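## Task

Move the foam block from the counter into the bin marked M4 so that no part of it sticks out past the bin's rim. The bins must stay where they are. The robot must not tip over or end up leaning, or the task fails. The block has to rest there on its own at the end, not be held in place by the robot.

## Robot and tools

Robot: a Hello Robot Stretch 3 with one arm. It has a two-wheeled base (0.33 m long, 0.34 m wide), a lift that slides up a mast, and a telescoping arm that reaches out to the robot's right side. The base cannot strafe, so to move the gripper forward or back you drive the base. Turning in place pivots about the point between the wheels, 0.05 m behind the front edge. With the arm retracted and the wrist folded, a turn sweeps a 0.28 m radius; an unfolded, level gripper reaches beyond that. Occasionally something may nudge a loose object.

Frames: the base frame has its origin on the floor between the drive wheels, x forward, y left, z up. hand_pose is reported in this frame, at the point where closed fingertips meet. Odometry is the base frame as it was at the start, built only from wheel turns, so wheel slip looks like travel. Heading is positive to the left, range -3.142 to 3.142.

execute_actions takes "actions", a list run in order; an empty list just returns the current state and images. Each action may hold "robot", "steps" (1 to 450 control steps at 30 per second, default 1) and "until". "steps" by itself is a wait. "robot" is one command, a list of up to 8 commands run one after another, or {"stop": true}, which brakes everything and clears the queue. A command can contain:
- "base": exactly one of {"translate_m": d}, a straight drive of d metres relative to where the base is when that command begins (forward positive, |d| at most 1), or {"rotate_rad": d}, an in-place turn of d radians relative to the current heading (left/counter-clockwise positive, |d| at most 3.2).
- "joints": absolute targets by name, each a single number; unnamed joints keep their old targets. lift_m 0 to 1.1 (arm height on the mast); arm_m 0 to 0.52 (extension); wrist_yaw_rad -1.345 to 4.42 (0 along the arm, positive swings toward the front, 3.0 folded over the base); wrist_pitch_rad -1.57 to 0.451 (0 level, negative tips fingers down); wrist_roll_rad -2.911 to 2.911 (0 fingers side by side); gripper_m -0.089 to 0.179 (bigger is wider; the real fingertip gap is about 0.007 smaller near closed and 0.025 smaller fully open, zero below 0.007); head_pan_rad -3.953 to 1.73 (0 ahead, positive left, -1.57 looks along the arm); head_tilt_rad -1.53 to 0.419 (negative looks down).
- "contact_limits": {"arm_m": n}, n a motor effort percent 1 to 100 at which the arm motion halts; smaller is gentler, too small halts at once.
- In a queue, {"pause_s": s} waits up to 15 s.
Base and joint motions begin together and keep going across later actions. A new command overrides at once and discards the rest of an older queue. Any out-of-range number or invalid action rejects the entire call.

"until" ends an action early when its conditions hold. {"robot": {"status": "ended"}} waits until nothing reads moving and no queue runs; use it with steps 450. Other fields compare like [">", 0.3] or ["!=", "moving"]: per-joint reading, _goal and _status, base_status, translate_m, rotate_rad, queue, queue_left, refusals. {"any": {"status": "ended"}} fires when the first motion ends.

zoom_image: "camera" (head_camera, nav_camera or wrist_camera) and "region" [x0, y0, x1, y1] in pixels of that camera's latest image, top-left origin, at most 504 by 504. head_camera is 896x504, nav_camera 672x504 fisheye, wrist_camera 644x364. The head pan/tilt aims the first two; wrist_camera rides on the gripper.

finished_scene: "scene" (1 or 2) ends that scene for good and reports success, then the next task appears. Let every motion finish first; leftover motion is braked and may fall short.

Result lines: base_status and joint_status give each motion's state: moving, done (within tolerance), off_target (resting away from goal, may still push), contact_stop (pushed into something and went slack), time_out, stopped, not_commanded, torque_fault (a wrist servo shut off for about 10 s; it ignores goals meanwhile). The base bracket shows distance moved of the goal. joint_goals lists targets; measured_speeds encoder speeds; refusals, queue and queue_left the queue state. Lines starting refused:, dropped: or replaced: explain rejected goals, abandoned queues or how a prior motion ended. robot.on_its_own appears when the robot altered a goal, a joint is slack or off, a motor effort is abnormal at rest, or base_tilt shows a lean. motor_effort is percent, bracket the peak; readings are rough. lidar_m has 12 distances in 30 degree sectors counter-clockwise from straight ahead (10th is right), in a plane 0.17 m up. wrist_depth_mm and head_depth_mm are 7x7 grids of median depths in mm.

Gripping: close to a gripper_m smaller than the object's width; release by opening at least 0.02 past where the pads touched. The reading and done do not prove a grasp; check images. Overly hard squeezes get eased by a stall guard.

Avoid: fold or unfold the wrist only with lift_m between 0.32 and 0.95, wrist_pitch_rad -0.4 and roll near 0; once folded, lift may go to 0.25. With wrist_yaw_rad below -0.4 keep pitch at -0.5 or lower. Fast base motion needs lift_m under 0.30, arm_m under 0.03 and wrist_yaw_rad above 2.54. Pressing the arm into a solid thing with the gripper above about 0.45 m can tip the robot, and repeated pushes worse. Do not drive while gripping or pushing something fixed, and beware snagging furniture, especially reversing. If leaning, reverse the last move in small steps, pull the gripper free, and lower lift_m to about 0.2 if needed. Do not move the bins, drop or slam objects.

Each tool is called after "Emit:" in YAML: its name, and indented under it one key for each argument.

## Session

Emit:
execute_actions:
  actions: []

Scene clock: 0.00 s.
robot.base_odometry: x=+0.000 y=+0.000 heading=+0.000 (m, m, rad; robot's odometry frame)
robot.turned_by_wheels: +0.000 (rad since the last result)
robot.turned_by_imu: +0.000 (rad since the last result)
robot.base_tilt: forward=+2.2 right=-1.8 (deg)
robot.lidar_m: 1.44 1.31 1.32 1.54 0.79 0.79 0.97 2.45 2.44 2.82 2.69 2.24
robot.head_depth_mm: 1689 2166 2183 2192 2170 2161 2146 / 1699 1965 1944 1924 1922 1915 1928 / 1712 1790 1793 1797 1796 1768 1768 / 1605 1641 1627 1629 1618 1611 1603 / 1506 1497 1497 1493 1497 1488 1481 / 1392 1382 1386 1385 1384 1381 1372 / 1293 1285 1282 1294 1282 1284 1274
robot.base_status: not_commanded
robot.joint_positions: lift_m=+0.360 arm_m=-0.003 wrist_yaw_rad=+2.903 wrist_pitch_rad=-0.401 wrist_roll_rad=+0.017 gripper_m=+0.037 head_pan_rad=+0.010 head_tilt_rad=-0.005
robot.joint_goals: lift_m=+0.360 arm_m=-0.003 wrist_yaw_rad=+2.903 wrist_pitch_rad=-0.401 wrist_roll_rad=+0.017 gripper_m=+0.037 head_pan_rad=+0.010 head_tilt_rad=-0.005
robot.joint_status: lift_m=not_commanded arm_m=not_commanded wrist_yaw_rad=not_commanded wrist_pitch_rad=not_commanded wrist_roll_rad=not_commanded gripper_m=not_commanded head_pan_rad=not_commanded head_tilt_rad=not_commanded
robot.measured_speeds: translate_m=+0.000 rotate_rad=+0.000 lift_m=+0.000 arm_m=+0.000 wrist_yaw_rad=+0.000 wrist_pitch_rad=+0.000 wrist_roll_rad=+0.000 head_pan_rad=+0.000 head_tilt_rad=+0.000
robot: refusals=0 queue=idle queue_left=0
robot.motor_effort: left_wheel=+1 right_wheel=+0 lift_m=+20 arm_m=-1 wrist_yaw_rad=+0 wrist_pitch_rad=+5 wrist_roll_rad=+0 gripper_m=+0 head_pan_rad=+0 head_tilt_rad=+2 (%)
robot.hand_pose: x=+0.0323 y=+0.0780 z=+0.3760 quat_wxyz=(+0.223, +0.710, +0.056, +0.665) (m; robot's base frame)
robot.wrist_depth_mm: - - - - - - 929 / - - - - - - 984 / - - - - - - - / 717 - 970 978 957 942 962 / 736 - 778 747 755 751 752 / 635 635 644 620 639 608 613 / 531 534 509 530 510 523 524
pictures: head_camera (sideways: a quarter turn clockwise sets it upright), nav_camera (sideways: a quarter turn counterclockwise sets it upright), wrist_camera
Images, in order (width x height): head_camera 896x504, nav_camera 672x504, wrist_camera 644x364.

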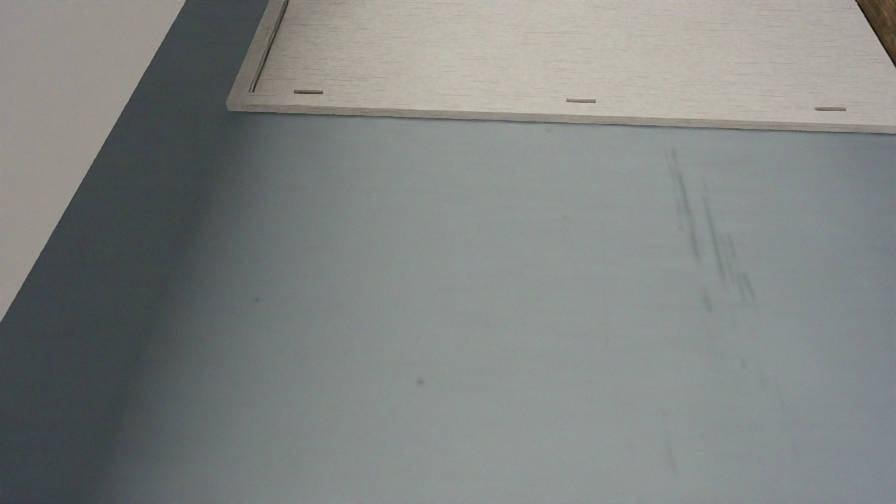

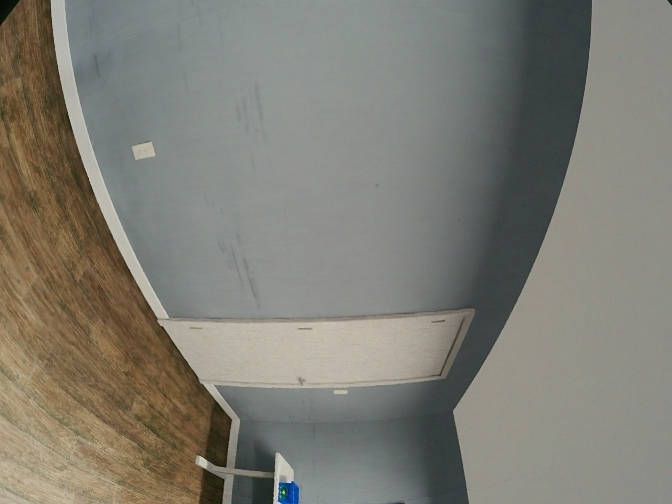

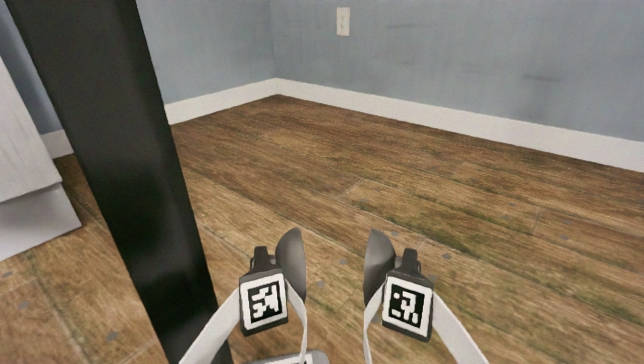

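Emit:
execute_actions:
  actions:
    - {"robot":{"joints":{"head_pan_rad":-0.95,"head_tilt_rad":-0.4}},"steps":90,"until":{"robot":{"status":"ended"}}}

Emit:
execute_actions:
  actions:
    - {"robot":{"joints":{"head_pan_rad":-3.6,"head_tilt_rad":-0.6}},"steps":150,"until":{"robot":{"status":"ended"}}}

Scene clock: 3.13 s.
robot.base_odometry: x=+0.000 y=+0.000 heading=+0.000 (m, m, rad; robot's odometry frame)
robot.turned_by_wheels: +0.000 (rad since the last result)
robot.turned_by_imu: -0.001 (rad since the last result)
robot.base_tilt: forward=+2.3 right=-1.6 (deg)
robot.lidar_m: 1.44 1.31 1.32 1.54 0.79 0.79 0.97 2.44 2.44 2.82 2.70 2.25
robot.head_depth_mm: 2947 3149 3375 3501 2517 1852 1456 / 2925 3135 3289 3458 2498 1839 1452 / 2926 3101 3223 3417 2539 1825 1452 / 2902 3056 3222 3153 2491 1846 1442 / 2917 3055 3224 3441 2448 1819 1439 / 2891 3108 3197 3420 2447 1811 1440 / 2871 3065 3259 3442 2427 1791 1426
robot.base_status: not_commanded
robot.joint_positions: lift_m=+0.360 arm_m=-0.003 wrist_yaw_rad=+2.903 wrist_pitch_rad=-0.401 wrist_roll_rad=+0.017 gripper_m=+0.037 head_pan_rad=-0.943 head_tilt_rad=-0.395
robot.joint_goals: lift_m=+0.360 arm_m=-0.003 wrist_yaw_rad=+2.903 wrist_pitch_rad=-0.401 wrist_roll_rad=+0.017 gripper_m=+0.037 head_pan_rad=-0.950 head_tilt_rad=-0.400
robot.joint_status: lift_m=not_commanded arm_m=not_commanded wrist_yaw_rad=not_commanded wrist_pitch_rad=not_commanded wrist_roll_rad=not_commanded gripper_m=not_commanded head_pan_rad=done head_tilt_rad=done
robot.measured_speeds: translate_m=+0.000 rotate_rad=+0.000 lift_m=+0.000 arm_m=+0.000 wrist_yaw_rad=+0.000 wrist_pitch_rad=+0.000 wrist_roll_rad=+0.000 head_pan_rad=+0.000 head_tilt_rad=+0.000
robot: refusals=0 queue=done queue_left=0
robot.motor_effort: left_wheel=+0(0) right_wheel=+0(0) lift_m=+20(20) arm_m=+0(0) wrist_yaw_rad=+0(0) wrist_pitch_rad=+6(5) wrist_roll_rad=+1(0) gripper_m=+0(1) head_pan_rad=-3(43) head_tilt_rad=-2(21) (%)
robot.hand_pose: x=+0.0323 y=+0.0780 z=+0.3760 quat_wxyz=(+0.223, +0.710, +0.056, +0.665) (m; robot's base frame)
robot.wrist_depth_mm: - - - - - - 935 / - - - - - - 984 / - - - - - - - / 716 - 994 983 950 969 943 / 740 - 761 762 760 751 755 / 626 630 643 627 643 621 613 / 538 535 518 529 508 524 521
pictures: head_camera (sideways: a quarter turn clockwise sets it upright), nav_camera (sideways: a quarter turn counterclockwise sets it upright), wrist_camera
camera_calibration (this result's frames):
head_camera: T_world_to_cam=[[-0.244977, 0.232903, -0.941139, 1.24526], [0.768994, 0.637854, -0.0423186, 0.0534387], [0.590453, -0.734097, -0.33536, 0.389382], [0, 0, 0, 1]] pos_world=[0.0340536, -0.0382661, 1.30481]
nav_camera: T_world_to_cam=[[0.21814, -0.338946, 0.915167, -1.15136], [-0.819964, -0.572179, -0.0164681, 0.0816151], [0.529221, -0.746811, -0.402738, 0.480773], [0, 0, 0, 1]] pos_world=[0.0636432, 0.015497, 1.24865]
wrist_camera: T_world_to_cam=[[0.977844, -0.208472, -0.0190019, 0.00113338], [-0.122687, -0.497175, -0.858932, 0.407945], [0.169616, 0.842233, -0.511736, 0.285685], [0, 0, 0, 1]] pos_world=[0.000484455, -0.0375569, 0.496615]
Images, in order (width x height): head_camera 896x504, nav_camera 672x504, wrist_camera 644x364.

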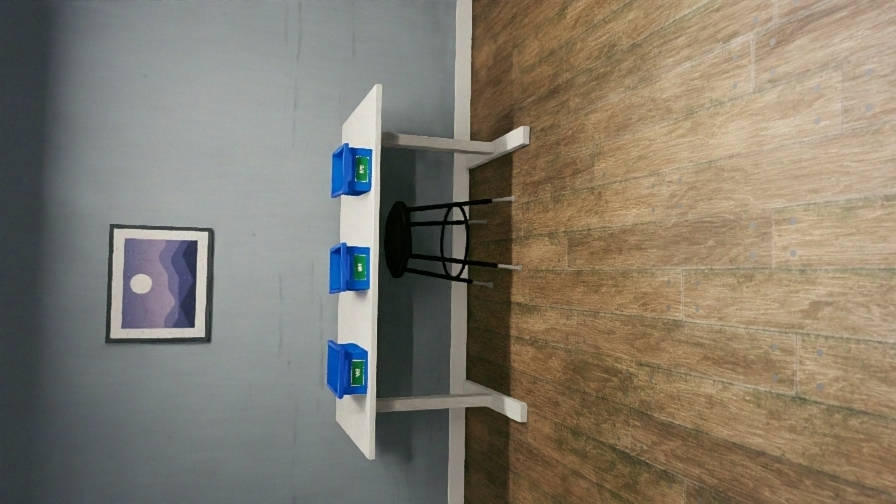

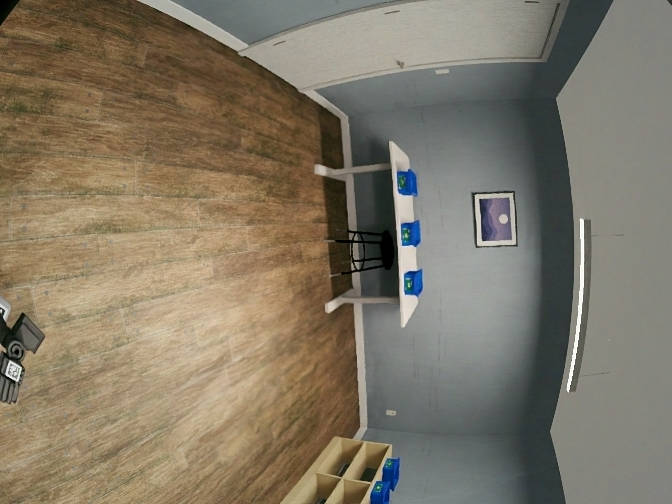

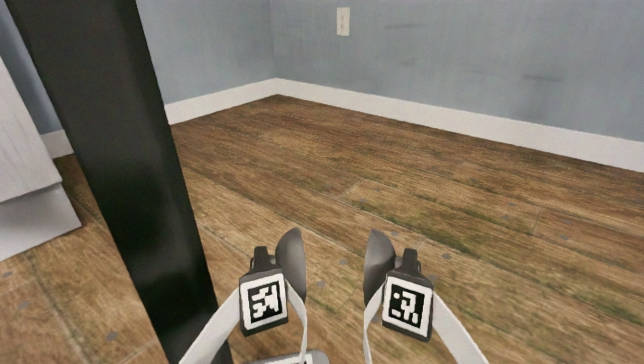

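Scene clock: 4.87 s.
robot.base_odometry: x=+0.000 y=+0.000 heading=+0.000 (m, m, rad; robot's odometry frame)
robot.turned_by_wheels: +0.000 (rad since the last result)
robot.turned_by_imu: +0.000 (rad since the last result)
robot.base_tilt: forward=+2.2 right=-1.6 (deg)
robot.lidar_m: 1.44 1.31 1.32 1.54 0.79 0.79 0.97 2.44 2.44 2.82 2.68 2.24
robot.head_depth_mm: 1139 1236 1139 833 906 1019 1211 / 1194 1292 1128 871 963 1094 1226 / 1242 1364 1122 916 1031 1178 1264 / 1304 1432 1115 977 1110 1279 1257 / 1381 1515 1102 1037 1199 1408 1252 / 1448 1582 1096 1124 1304 1462 1249 / 1534 1664 1135 1221 1432 1490 1244
robot.base_status: not_commanded
robot.joint_positions: lift_m=+0.360 arm_m=-0.003 wrist_yaw_rad=+2.903 wrist_pitch_rad=-0.401 wrist_roll_rad=+0.017 gripper_m=+0.037 head_pan_rad=-3.593 head_tilt_rad=-0.593
robot.joint_goals: lift_m=+0.360 arm_m=-0.003 wrist_yaw_rad=+2.903 wrist_pitch_rad=-0.401 wrist_roll_rad=+0.017 gripper_m=+0.037 head_pan_rad=-3.600 head_tilt_rad=-0.600
robot.joint_status: lift_m=not_commanded arm_m=not_commanded wrist_yaw_rad=not_commanded wrist_pitch_rad=not_commanded wrist_roll_rad=not_commanded gripper_m=not_commanded head_pan_rad=done head_tilt_rad=done
robot.measured_speeds: translate_m=+0.000 rotate_rad=+0.000 lift_m=+0.000 arm_m=+0.000 wrist_yaw_rad=+0.000 wrist_pitch_rad=+0.000 wrist_roll_rad=+0.000 head_pan_rad=+0.000 head_tilt_rad=+0.000
robot: refusals=0 queue=done queue_left=0
robot.motor_effort: left_wheel=+0(1) right_wheel=+0(1) lift_m=+20(20) arm_m=+0(0) wrist_yaw_rad=+0(0) wrist_pitch_rad=+4(5) wrist_roll_rad=+0(0) gripper_m=-1(1) head_pan_rad=-3(43) head_tilt_rad=-3(15) (%)
robot.hand_pose: x=+0.0323 y=+0.0780 z=+0.3760 quat_wxyz=(+0.223, +0.710, +0.056, +0.665) (m; robot's base frame)
robot.wrist_depth_mm: - - - - - - 936 / - - - - - - - / - - - - - - - / 713 - 999 974 971 954 955 / 716 - 775 760 750 754 747 / 638 635 659 625 649 618 621 / 532 535 514 526 517 520 518
pictures: head_camera (sideways: a quarter turn clockwise sets it upright), nav_camera (sideways: a quarter turn counterclockwise sets it upright), wrist_camera
camera_calibration (this result's frames):
head_camera: T_world_to_cam=[[0.486572, -0.167531, -0.857427, 1.13158], [-0.370489, -0.928389, -0.0288486, 0.0428439], [-0.791192, 0.331705, -0.513797, 0.630005], [0, 0, 0, 1]] pos_world=[-0.0362669, 0.0203756, 1.29518]
nav_camera: T_world_to_cam=[[-0.507143, 0.270863, 0.818192, -1.02046], [0.455366, 0.890217, -0.012456, 0.0686085], [-0.731743, 0.36626, -0.57481, 0.712356], [0, 0, 0, 1]] pos_world=[-0.0274994, -0.0455791, 1.24526]
wrist_camera: T_world_to_cam=[[0.977844, -0.208471, -0.0190017, 0.00113329], [-0.122686, -0.497175, -0.858932, 0.407945], [0.169615, 0.842233, -0.511736, 0.285685], [0, 0, 0, 1]] pos_world=[0.000484411, -0.0375569, 0.496615]
Images, in order (width x height): head_camera 896x504, nav_camera 672x504, wrist_camera 644x364.

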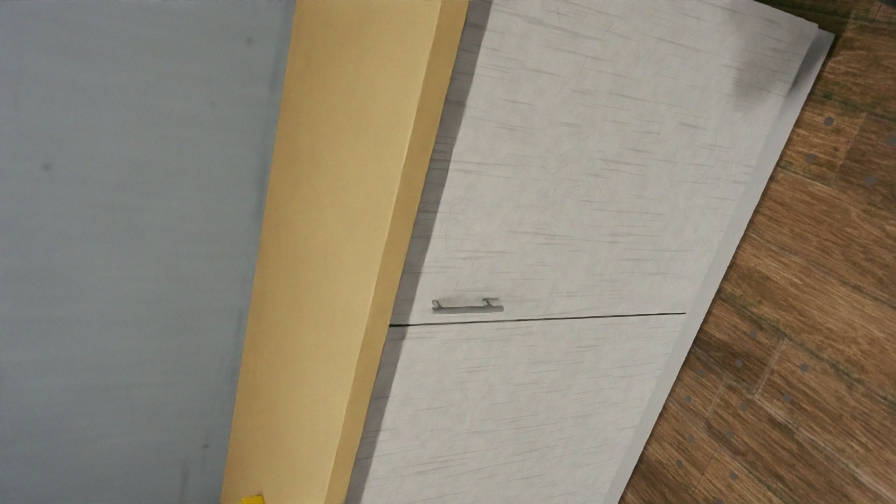

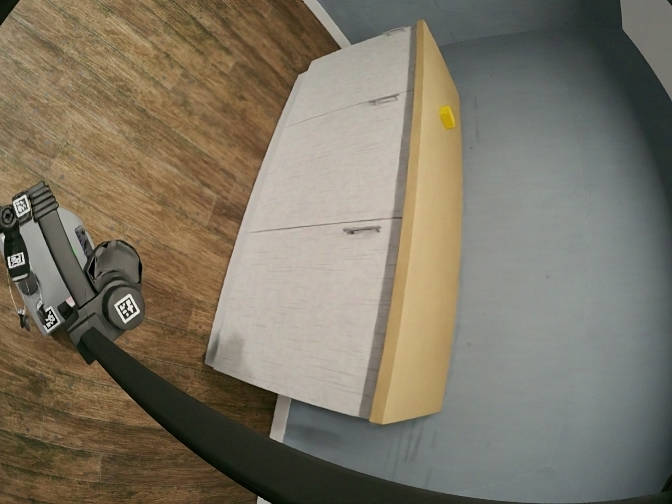

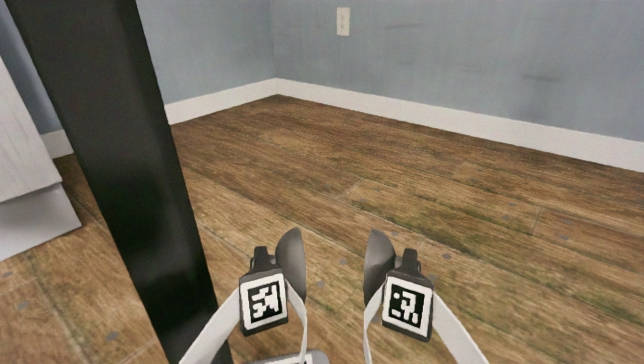

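Emit:
execute_actions:
  actions:
    - {"robot":[{"joints":{"lift_m":0.27},"base":{"rotate_rad":-2.73}},{"base":{"translate_m":1.0}},{"base":{"translate_m":0.2},"joints":{"lift_m":0.9,"head_pan_rad":0.77,"head_tilt_rad":-0.3}},{"base":{"rotate_rad":0.29}}],"steps":450,"until":{"robot":{"status":"ended"}}}

Scene clock: 25.93 s.
robot.base_odometry: x=-1.100 y=-0.480 heading=-2.636 (m, m, rad; robot's odometry frame)
robot.turned_by_wheels: -2.636 (rad since the last result)
robot.turned_by_imu: -2.626 (rad since the last result)
robot.base_tilt: forward=+0.7 right=-3.4 (deg)
robot.lidar_m: 1.30 1.30 1.56 2.47 3.69 2.76 2.45 0.80 0.49 0.44 0.44 0.52
robot.head_depth_mm: 1130 1163 1201 1254 1306 1367 1428 / 1195 1239 1289 1345 1403 1471 1506 / 1275 1325 1381 1445 1502 1590 1569 / 1360 1418 1479 1554 1644 1717 1568 / 1460 1524 1610 1692 1786 1855 1550 / 1568 1653 1745 1840 1971 1975 1556 / 1713 1809 1907 2026 2115 1996 1539
robot.base_status: moving (rotate_rad +0.0936 of +0.2900)
robot.joint_positions: lift_m=+0.900 arm_m=-0.003 wrist_yaw_rad=+2.903 wrist_pitch_rad=-0.403 wrist_roll_rad=+0.017 gripper_m=+0.037 head_pan_rad=+0.763 head_tilt_rad=-0.309
robot.joint_goals: lift_m=+0.900 arm_m=-0.003 wrist_yaw_rad=+2.903 wrist_pitch_rad=-0.403 wrist_roll_rad=+0.017 gripper_m=+0.037 head_pan_rad=+0.770 head_tilt_rad=-0.300
robot.joint_status: lift_m=done arm_m=not_commanded wrist_yaw_rad=not_commanded wrist_pitch_rad=not_commanded wrist_roll_rad=not_commanded gripper_m=not_commanded head_pan_rad=done head_tilt_rad=done
robot.measured_speeds: translate_m=+0.000 rotate_rad=+0.408 lift_m=+0.000 arm_m=+0.000 wrist_yaw_rad=+0.000 wrist_pitch_rad=+0.000 wrist_roll_rad=+0.000 head_pan_rad=+0.000 head_tilt_rad=+0.000
robot: refusals=0 queue=running queue_left=0
robot.motor_effort: left_wheel=-6(11) right_wheel=+4(5) lift_m=+23(23) arm_m=+0(1) wrist_yaw_rad=+1(0) wrist_pitch_rad=+5(6) wrist_roll_rad=+1(0) gripper_m=+2(0) head_pan_rad=+3(44) head_tilt_rad=+3(21) (%)
robot.hand_pose: x=+0.0323 y=+0.0777 z=+0.9158 quat_wxyz=(+0.224, +0.710, +0.056, +0.665) (m; robot's base frame)
robot.wrist_depth_mm: - - - - - - - / - - - - - - - / - - - - - - - / - - - - - - - / - - - - - - - / - - - - - - - / - - - - - - -
pictures: head_camera (sideways: a quarter turn clockwise sets it upright), nav_camera (sideways: a quarter turn counterclockwise sets it upright), wrist_camera
camera_calibration (this result's frames):
head_camera: T_world_to_cam=[[-0.138827, -0.217652, -0.966103, 1.27722], [-0.732691, 0.678891, -0.0476603, 0.0695583], [0.666252, 0.701238, -0.25372, 0.282666], [0, 0, 0, 1]] pos_world=[0.0399504, 0.0325504, 1.30896]
nav_camera: T_world_to_cam=[[0.248936, 0.206677, 0.946211, -1.19207], [0.678318, -0.734548, -0.0180122, 0.0744878], [0.691315, 0.646316, -0.323048, 0.376076], [0, 0, 0, 1]] pos_world=[-0.0137659, 0.0580232, 1.25078]
wrist_camera: T_world_to_cam=[[0.977835, -0.208509, -0.0190579, 0.0114445], [-0.123086, -0.498815, -0.857924, 0.87069], [0.169379, 0.841254, -0.513423, 0.563796], [0, 0, 0, 1]] pos_world=[0.000483735, -0.0375967, 1.03667]
Images, in order (width x height): head_camera 896x504, nav_camera 672x504, wrist_camera 644x364.

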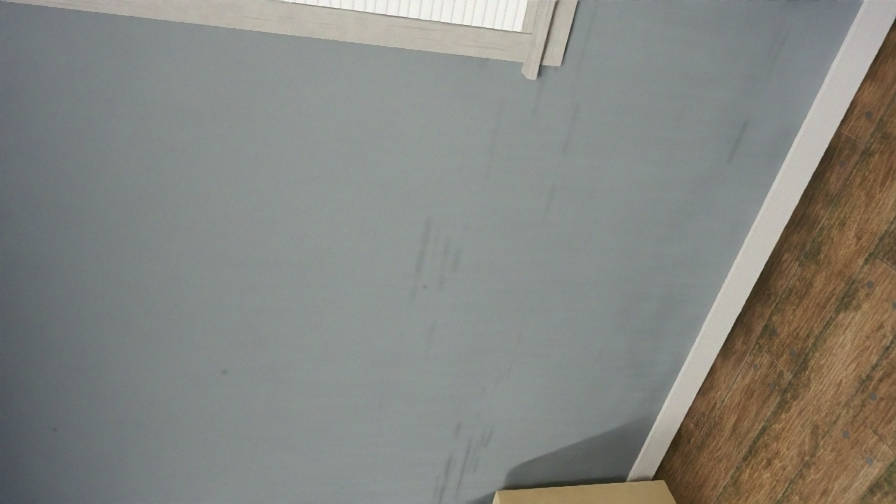

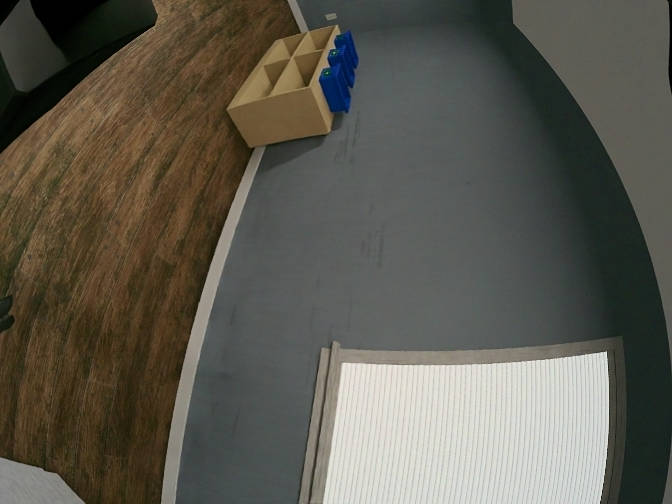

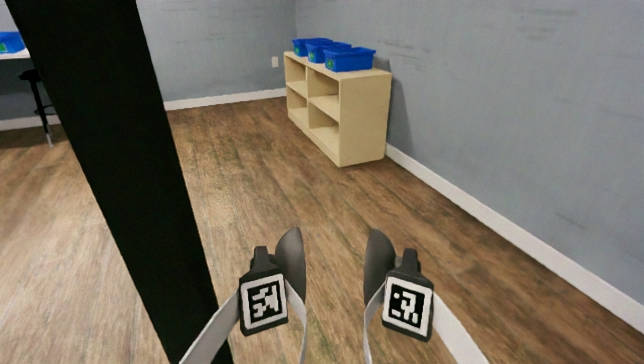

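Emit:
execute_actions:
  actions:
    - {"robot":{"joints":{"wrist_yaw_rad":0,"lift_m":0.95,"head_pan_rad":-1.57,"head_tilt_rad":-0.6}},"steps":100,"until":{"robot":{"wrist_yaw_rad":["<",1.8]}}}
    - {"robot":{"joints":{"lift_m":1.02,"gripper_m":0.17}},"steps":150,"until":{"robot":{"status":"ended"}}}

Scene clock: 30.97 s.
robot.base_odometry: x=-1.100 y=-0.480 heading=-2.440 (m, m, rad; robot's odometry frame)
robot.turned_by_wheels: +0.196 (rad since the last result)
robot.turned_by_imu: +0.194 (rad since the last result)
robot.base_tilt: forward=+2.2 right=-1.7 (deg)
robot.lidar_m: 1.30 1.34 1.83 3.28 3.48 2.55 2.46 0.63 0.45 0.43 0.45 0.61
robot.head_depth_mm: 850 932 1000 811 - - - / 852 932 1003 828 - - - / 855 937 1008 846 - - - / 860 945 1009 728 575 614 715 / 863 948 1019 740 537 603 720 / 868 947 1025 736 553 605 724 / 872 957 1025 734 551 611 731
robot.base_status: done (rotate_rad +0.2899 of +0.2900)
robot.joint_positions: lift_m=+1.020 arm_m=-0.003 wrist_yaw_rad=+0.003 wrist_pitch_rad=-0.403 wrist_roll_rad=+0.017 gripper_m=+0.170 head_pan_rad=-1.563 head_tilt_rad=-0.593
robot.joint_goals: lift_m=+1.020 arm_m=-0.003 wrist_yaw_rad=+0.000 wrist_pitch_rad=-0.403 wrist_roll_rad=+0.017 gripper_m=+0.170 head_pan_rad=-1.570 head_tilt_rad=-0.600
robot.joint_status: lift_m=done arm_m=not_commanded wrist_yaw_rad=done wrist_pitch_rad=not_commanded wrist_roll_rad=not_commanded gripper_m=done head_pan_rad=done head_tilt_rad=done
robot.measured_speeds: translate_m=+0.000 rotate_rad=+0.000 lift_m=+0.000 arm_m=+0.000 wrist_yaw_rad=+0.000 wrist_pitch_rad=+0.000 wrist_roll_rad=+0.000 head_pan_rad=+0.000 head_tilt_rad=+0.000
robot: refusals=0 queue=done queue_left=0
robot.motor_effort: left_wheel=-2(6) right_wheel=+1(4) lift_m=+22(24) arm_m=+0(1) wrist_yaw_rad=-3(4) wrist_pitch_rad=+6(6) wrist_roll_rad=+0(0) gripper_m=+1(98) head_pan_rad=-4(44) head_tilt_rad=-5(21) (%)
robot.hand_pose: x=-0.0209 y=-0.3683 z=+1.0358 quat_wxyz=(+0.687, +0.142, -0.698, -0.142) (m; robot's base frame)
robot.wrist_depth_mm: 733 738 720 719 720 703 692 / 783 788 793 773 766 758 752 / 866 686 675 674 668 656 652 / 489 490 483 442 481 477 473 / 384 380 378 375 375 370 370 / 312 - 309 308 307 306 303 / 281 279 276 272 268 269 -
pictures: head_camera (sideways: a quarter turn clockwise sets it upright), nav_camera (sideways: a quarter turn counterclockwise sets it upright), wrist_camera
camera_calibration (this result's frames):
head_camera: T_world_to_cam=[[-0.0654736, 0.510386, -0.85745, 1.13498], [0.996429, 0.0793536, -0.0288517, 0.0345098], [0.0533162, -0.856277, -0.513759, 0.624804], [0, 0, 0, 1]] pos_world=[0.00661231, -0.0470094, 1.29518]
nav_camera: T_world_to_cam=[[-0.0180374, -0.574625, 0.818218, -1.02348], [-0.999829, 0.0136469, -0.0124569, 0.0774865], [-0.00400806, -0.818303, -0.574773, 0.70787], [0, 0, 0, 1]] pos_world=[0.0618496, -0.00992072, 1.24526]
wrist_camera: T_world_to_cam=[[-0.999321, -0.0315298, -0.0190594, -0.00341101], [0.000151232, 0.513803, -0.857908, 1.12009], [0.0368425, -0.857329, -0.513449, 0.381353], [0, 0, 0, 1]] pos_world=[-0.0176281, -0.248671, 1.15668]
Images, in order (width x height): head_camera 896x504, nav_camera 672x504, wrist_camera 644x364.

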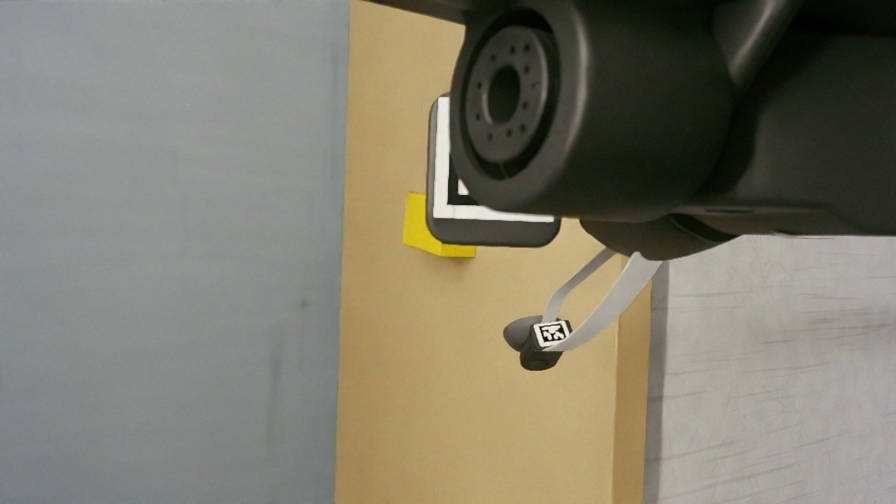

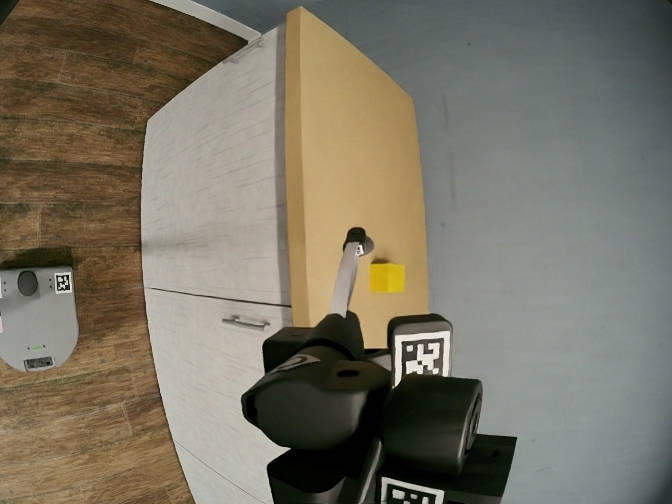

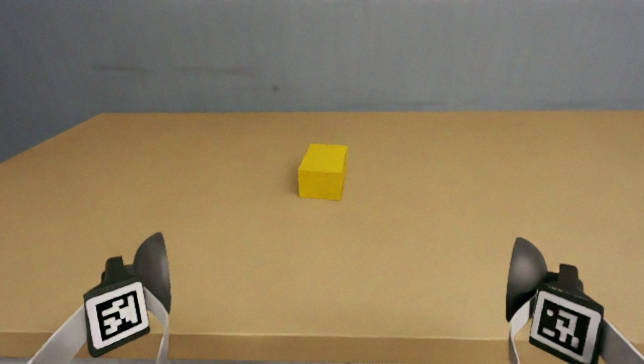

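Emit:
execute_actions:
  actions:
    - {"robot":{"base":{"translate_m":0.018},"joints":{"lift_m":1.09,"arm_m":0.33}},"steps":30}
    - {"robot":{"joints":{"wrist_pitch_rad":-0.8}},"steps":150,"until":{"robot":{"status":"ended"}}}

Scene clock: 38.00 s.
robot.base_odometry: x=-1.114 y=-0.492 heading=-2.440 (m, m, rad; robot's odometry frame)
robot.turned_by_wheels: +0.000 (rad since the last result)
robot.turned_by_imu: -0.002 (rad since the last result)
robot.base_tilt: forward=+2.1 right=-1.7 (deg)
robot.lidar_m: 1.28 1.32 1.80 3.24 3.21 2.58 2.47 0.62 0.45 0.43 0.45 0.61
robot.head_depth_mm: 826 928 999 753 563 587 698 / - - 1005 750 560 584 702 / 835 - 979 711 558 597 710 / 861 938 1014 708 556 600 712 / 862 944 1021 740 555 602 721 / 870 952 1025 736 551 606 723 / 868 955 1022 735 551 609 728
robot.base_status: done (translate_m +0.0180 of +0.0180)
robot.joint_positions: lift_m=+1.090 arm_m=+0.330 wrist_yaw_rad=+0.001 wrist_pitch_rad=-0.809 wrist_roll_rad=+0.017 gripper_m=+0.170 head_pan_rad=-1.563 head_tilt_rad=-0.593
robot.joint_goals: lift_m=+1.090 arm_m=+0.330 wrist_yaw_rad=+0.000 wrist_pitch_rad=-0.800 wrist_roll_rad=+0.017 gripper_m=+0.170 head_pan_rad=-1.570 head_tilt_rad=-0.600
robot.joint_status: lift_m=done arm_m=done wrist_yaw_rad=done wrist_pitch_rad=done wrist_roll_rad=not_commanded gripper_m=done head_pan_rad=done head_tilt_rad=done
robot.measured_speeds: translate_m=+0.000 rotate_rad=+0.000 lift_m=+0.000 arm_m=+0.000 wrist_yaw_rad=+0.000 wrist_pitch_rad=+0.000 wrist_roll_rad=+0.000 head_pan_rad=+0.000 head_tilt_rad=+0.000
robot: refusals=0 queue=done queue_left=0
robot.motor_effort: left_wheel=-2(3) right_wheel=+1(4) lift_m=+22(22) arm_m=+3(1) wrist_yaw_rad=-1(3) wrist_pitch_rad=+4(6) wrist_roll_rad=+1(0) gripper_m=+2(1) head_pan_rad=-3(3) head_tilt_rad=-3(3) (%)
robot.hand_pose: x=-0.0214 y=-0.6341 z=+1.0266 quat_wxyz=(+0.645, +0.276, -0.655, -0.280) (m; robot's base frame)
robot.wrist_depth_mm: 487 483 481 473 470 470 462 / 461 454 453 443 431 430 425 / 395 393 387 382 376 373 370 / 345 343 339 336 333 331 326 / 306 306 304 255 296 295 290 / 275 - 271 226 265 266 264 / 255 246 247 236 244 240 -
pictures: head_camera (sideways: a quarter turn clockwise sets it upright), nav_camera (sideways: a quarter turn counterclockwise sets it upright), wrist_camera
camera_calibration (this result's frames):
head_camera: T_world_to_cam=[[-0.0652881, 0.510587, -0.857344, 1.13484], [0.996458, 0.0789947, -0.028837, 0.0344904], [0.0530019, -0.85619, -0.513936, 0.625036], [0, 0, 0, 1]] pos_world=[0.00659509, -0.0470082, 1.29517]
nav_camera: T_world_to_cam=[[-0.0182465, -0.574788, 0.818099, -1.02332], [-0.999824, 0.0140155, -0.0124525, 0.0774806], [-0.00430854, -0.818183, -0.574942, 0.708092], [0, 0, 0, 1]] pos_world=[0.0618458, -0.00992942, 1.24525]
wrist_camera: T_world_to_cam=[[-0.999386, -0.0199806, -0.0287952, 0.00487828], [0.000677969, 0.81041, -0.585862, 1.15758], [0.0350418, -0.585522, -0.809899, 0.625345], [0, 0, 0, 1]] pos_world=[-0.0178227, -0.571866, 1.18479]
Images, in order (width x height): head_camera 896x504, nav_camera 672x504, wrist_camera 644x364.

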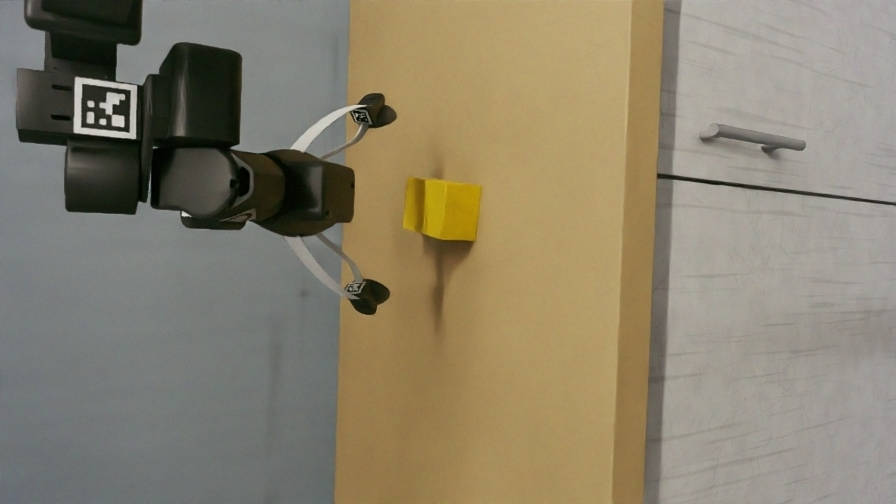

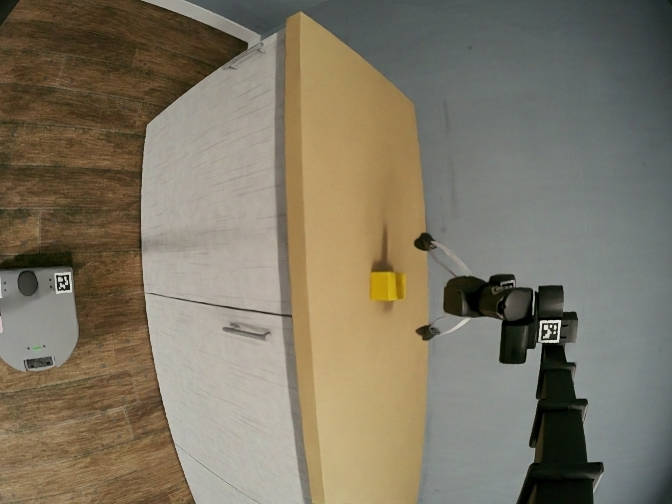

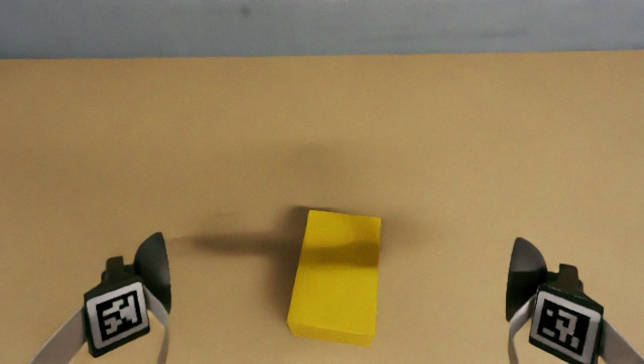

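Emit:
execute_actions:
  actions:
    - {"robot":[{"joints":{"lift_m":1.001,"arm_m":0.356}},{"joints":{"gripper_m":0.025}},{"joints":{"lift_m":1.04,"head_pan_rad":1.73,"head_tilt_rad":-0.2}}],"steps":300,"until":{"robot":{"status":"ended"}}}

Emit:
zoom_image:
  camera: "head_camera"
  region: [380,200,580,504]

Scene clock: 46.73 s.
robot.base_odometry: x=-1.114 y=-0.492 heading=-2.440 (m, m, rad; robot's odometry frame)
robot.turned_by_wheels: +0.000 (rad since the last result)
robot.turned_by_imu: -0.002 (rad since the last result)
robot.base_tilt: forward=+2.1 right=-1.6 (deg)
robot.lidar_m: 1.28 1.33 1.80 3.21 3.22 2.57 2.48 0.62 0.45 0.43 0.45 0.61
robot.head_depth_mm: 2924 3413 3470 3572 3606 2412 1778 / 2916 3466 3558 3696 3617 2415 1766 / 2737 3503 3616 3757 3727 2390 1767 / 2775 3613 3666 3775 3460 2382 1748 / 2698 3574 3731 3889 - - 1663 / 3084 3714 3823 - - - - / - - - - - - -
robot.base_status: done (translate_m +0.0180 of +0.0180)
robot.joint_positions: lift_m=+1.040 arm_m=+0.356 wrist_yaw_rad=+0.001 wrist_pitch_rad=-0.812 wrist_roll_rad=+0.017 gripper_m=+0.026 head_pan_rad=+1.723 head_tilt_rad=-0.211
robot.joint_goals: lift_m=+1.040 arm_m=+0.356 wrist_yaw_rad=+0.000 wrist_pitch_rad=-0.800 wrist_roll_rad=+0.017 gripper_m=+0.025 head_pan_rad=+1.730 head_tilt_rad=-0.200
robot.joint_status: lift_m=done arm_m=done wrist_yaw_rad=done wrist_pitch_rad=done wrist_roll_rad=not_commanded gripper_m=done head_pan_rad=done head_tilt_rad=done
robot.measured_speeds: translate_m=+0.000 rotate_rad=+0.000 lift_m=+0.000 arm_m=+0.000 wrist_yaw_rad=+0.000 wrist_pitch_rad=+0.000 wrist_roll_rad=+0.000 head_pan_rad=+0.000 head_tilt_rad=+0.000
robot: refusals=0 queue=done queue_left=0
robot.motor_effort: left_wheel=-2(2) right_wheel=+2(1) lift_m=+23(24) arm_m=+4(6) wrist_yaw_rad=-2(1) wrist_pitch_rad=+4(5) wrist_roll_rad=+0(0) gripper_m=-15(98) head_pan_rad=+4(44) head_tilt_rad=+3(23) (%)
robot.hand_pose: x=-0.0214 y=-0.6594 z=+0.9760 quat_wxyz=(+0.644, +0.277, -0.655, -0.282) (m; robot's base frame)
robot.wrist_depth_mm: 434 435 431 429 424 425 406 / 368 366 363 358 354 351 345 / 318 314 313 309 305 302 299 / 281 276 277 168 268 265 263 / 248 247 246 149 193 239 237 / 225 223 221 135 133 216 214 / 205 204 195 124 158 198 195
pictures: head_camera (sideways: a quarter turn clockwise sets it upright), nav_camera (sideways: a quarter turn counterclockwise sets it upright), wrist_camera
camera_calibration (this result's frames):
head_camera: T_world_to_cam=[[0.084144, -0.143907, -0.986007, 1.30189], [-0.977137, -0.205806, -0.0533498, 0.078463], [-0.195249, 0.967954, -0.157934, 0.163244], [0, 0, 0, 1]] pos_world=[-0.00100409, 0.0454866, 1.31365]
nav_camera: T_world_to_cam=[[-0.0122328, 0.229383, 0.973259, -1.22581], [0.990506, 0.136065, -0.0196189, 0.0746775], [-0.136926, 0.963779, -0.22887, 0.258555], [0, 0, 0, 1]] pos_world=[-0.0535606, 0.0218295, 1.25367]
wrist_camera: T_world_to_cam=[[-0.999386, -0.0198798, -0.0288595, 0.00304459], [0.000676131, 0.812432, -0.583055, 1.14706], [0.0350374, -0.582717, -0.81192, 0.573392], [0, 0, 0, 1]] pos_world=[-0.017823, -0.597721, 1.13443]
Images, in order (width x height): head_camera 896x504, nav_camera 672x504, wrist_camera 644x364.

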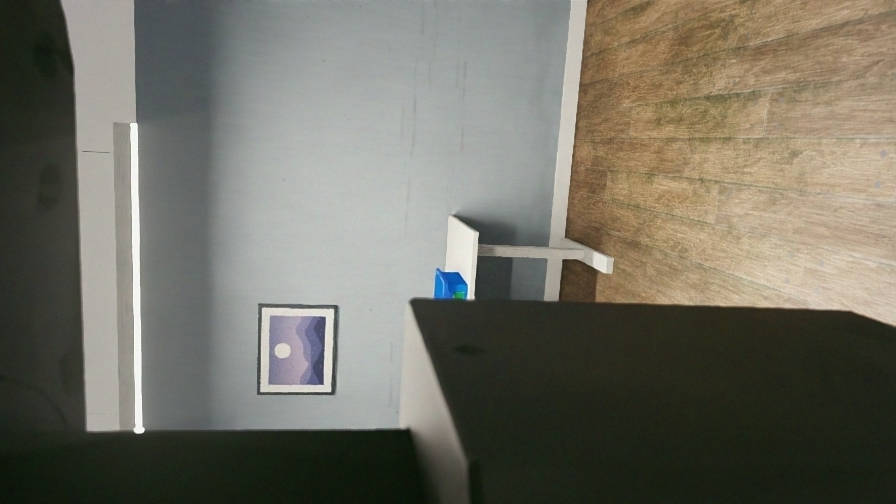

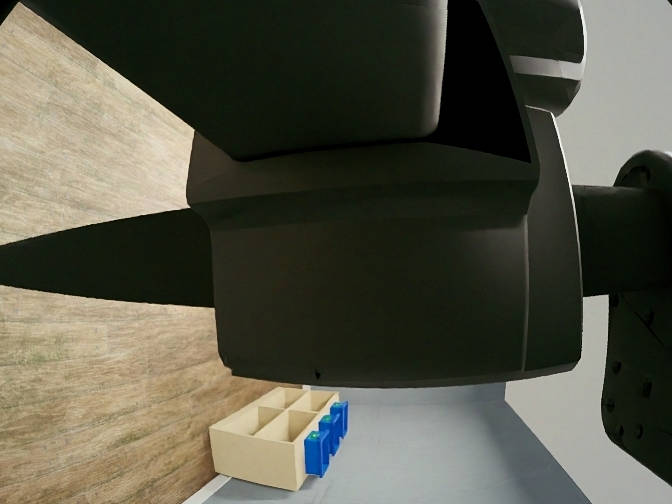

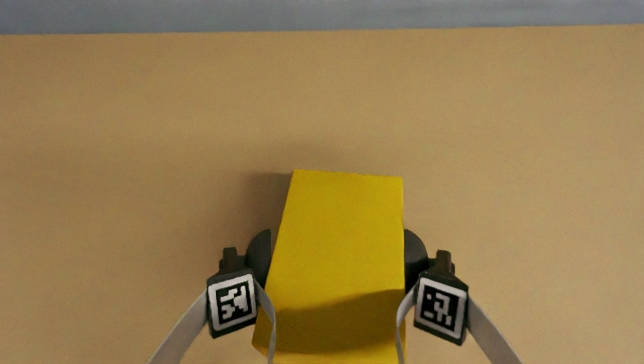

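Region (380, 200, 580, 504) of head_camera's 896x504 image, scaled by 1.658, with more detail than that image has; it fills the left 332 columns of this view, and the rest is white.

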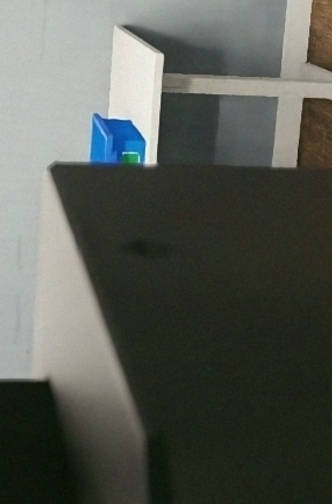

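Held. Retract, turn, and stow while driving.

Emit:
execute_actions:
  actions:
    - {"robot":[{"joints":{"arm_m":0}},{"base":{"rotate_rad":1.57},"joints":{"lift_m":0.8}}],"steps":300,"until":{"robot":{"status":"ended"}}}
    - {"robot":{"base":{"translate_m":1},"joints":{"lift_m":0.29,"wrist_pitch_rad":-0.4,"wrist_yaw_rad":2.65,"head_pan_rad":0.4,"head_tilt_rad":-0.3}},"steps":400,"until":{"robot":{"status":"ended"}}}

Emit:
zoom_image:
  camera: "head_camera"
  region: [350,100,550,504]

Scene clock: 65.03 s.
robot.base_odometry: x=-0.469 y=-1.256 heading=-0.870 (m, m, rad; robot's odometry frame)
robot.turned_by_wheels: +1.570 (rad since the last result)
robot.turned_by_imu: +1.558 (rad since the last result)
robot.base_tilt: forward=+2.2 right=-1.5 (deg)
robot.lidar_m: 2.32 2.27 2.56 2.47 2.56 1.48 1.43 1.49 1.33 1.28 1.11 1.57
robot.head_depth_mm: 2324 2424 2514 2606 2701 2119 1622 / 2440 2512 2635 2666 2783 2089 1607 / 2516 2645 2768 2431 2874 2083 1586 / 2639 2770 2892 2446 2743 2067 1588 / 2814 2916 3077 3141 2944 2063 1572 / 2920 3111 3298 3277 2934 2056 1566 / 3063 3206 3335 3468 2922 2028 1567
robot.base_status: done (translate_m +1.0000 of +1.0000)
robot.joint_positions: lift_m=+0.290 arm_m=+0.000 wrist_yaw_rad=+2.648 wrist_pitch_rad=-0.423 wrist_roll_rad=+0.017 gripper_m=+0.026 head_pan_rad=+0.407 head_tilt_rad=-0.297
robot.joint_goals: lift_m=+0.290 arm_m=+0.000 wrist_yaw_rad=+2.650 wrist_pitch_rad=-0.400 wrist_roll_rad=+0.017 gripper_m=+0.025 head_pan_rad=+0.400 head_tilt_rad=-0.300
robot.joint_status: lift_m=done arm_m=done wrist_yaw_rad=done wrist_pitch_rad=done wrist_roll_rad=not_commanded gripper_m=done head_pan_rad=done head_tilt_rad=done
robot.measured_speeds: translate_m=+0.000 rotate_rad=+0.000 lift_m=+0.000 arm_m=+0.000 wrist_yaw_rad=+0.000 wrist_pitch_rad=+0.000 wrist_roll_rad=+0.000 head_pan_rad=+0.000 head_tilt_rad=+0.000
robot: refusals=0 queue=done queue_left=0
robot.motor_effort: left_wheel=-2(7) right_wheel=+1(6) lift_m=+18(23) arm_m=-2(4) wrist_yaw_rad=+2(2) wrist_pitch_rad=+9(8) wrist_roll_rad=+0(0) gripper_m=-15(16) head_pan_rad=-3(43) head_tilt_rad=-1(10) (%)
robot.hand_pose: x=+0.0847 y=+0.0517 z=+0.3016 quat_wxyz=(+0.313, +0.712, -0.027, +0.628) (m; robot's base frame)
robot.wrist_depth_mm: - - - - - - - / - - - - - - - / - - - - - - - / 823 816 804 168 805 801 796 / 674 641 638 149 368 606 619 / - 527 524 134 134 518 522 / - 466 - 124 271 440 438
pictures: head_camera (sideways: a quarter turn clockwise sets it upright), nav_camera (sideways: a quarter turn counterclockwise sets it upright), wrist_camera
camera_calibration (this result's frames):
head_camera: T_world_to_cam=[[-0.195306, -0.15101, -0.969047, 1.28141], [-0.449575, 0.891931, -0.0483836, 0.0687737], [0.87163, 0.426209, -0.24209, 0.266275], [0, 0, 0, 1]] pos_world=[0.0490921, 0.018675, 1.30954]
nav_camera: T_world_to_cam=[[0.294898, 0.102436, 0.950022, -1.19732], [0.379942, -0.924831, -0.0182188, 0.0765771], [0.876744, 0.366326, -0.31165, 0.360112], [0, 0, 0, 1]] pos_world=[0.00826709, 0.0615512, 1.25111]
wrist_camera: T_world_to_cam=[[0.893553, -0.448529, -0.0196225, -0.0372657], [-0.252919, -0.466789, -0.847431, 0.343373], [0.370938, 0.762188, -0.530542, 0.253622], [0, 0, 0, 1]] pos_world=[0.0260667, -0.0497394, 0.424811]
Images, in order (width x height): head_camera 896x504, nav_camera 672x504, wrist_camera 644x364.

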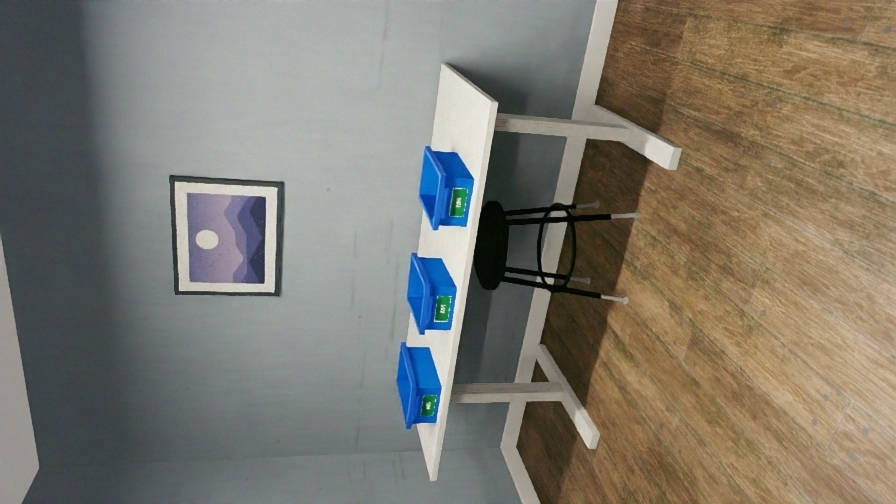

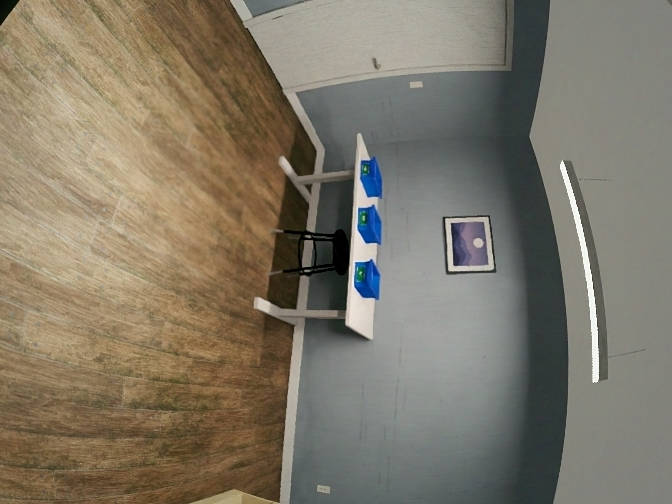

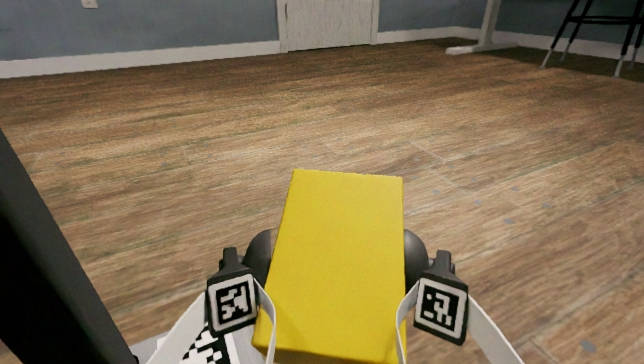

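Region (350, 100, 550, 504) of head_camera's 896x504 image, scaled by 1.248, with more detail than that image has; it fills the left 250 columns of this view, and the rest is white.

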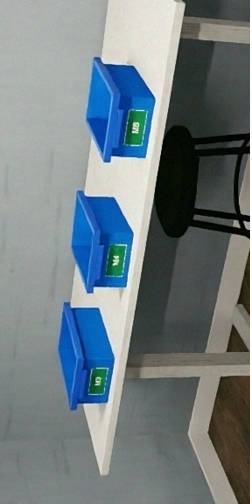

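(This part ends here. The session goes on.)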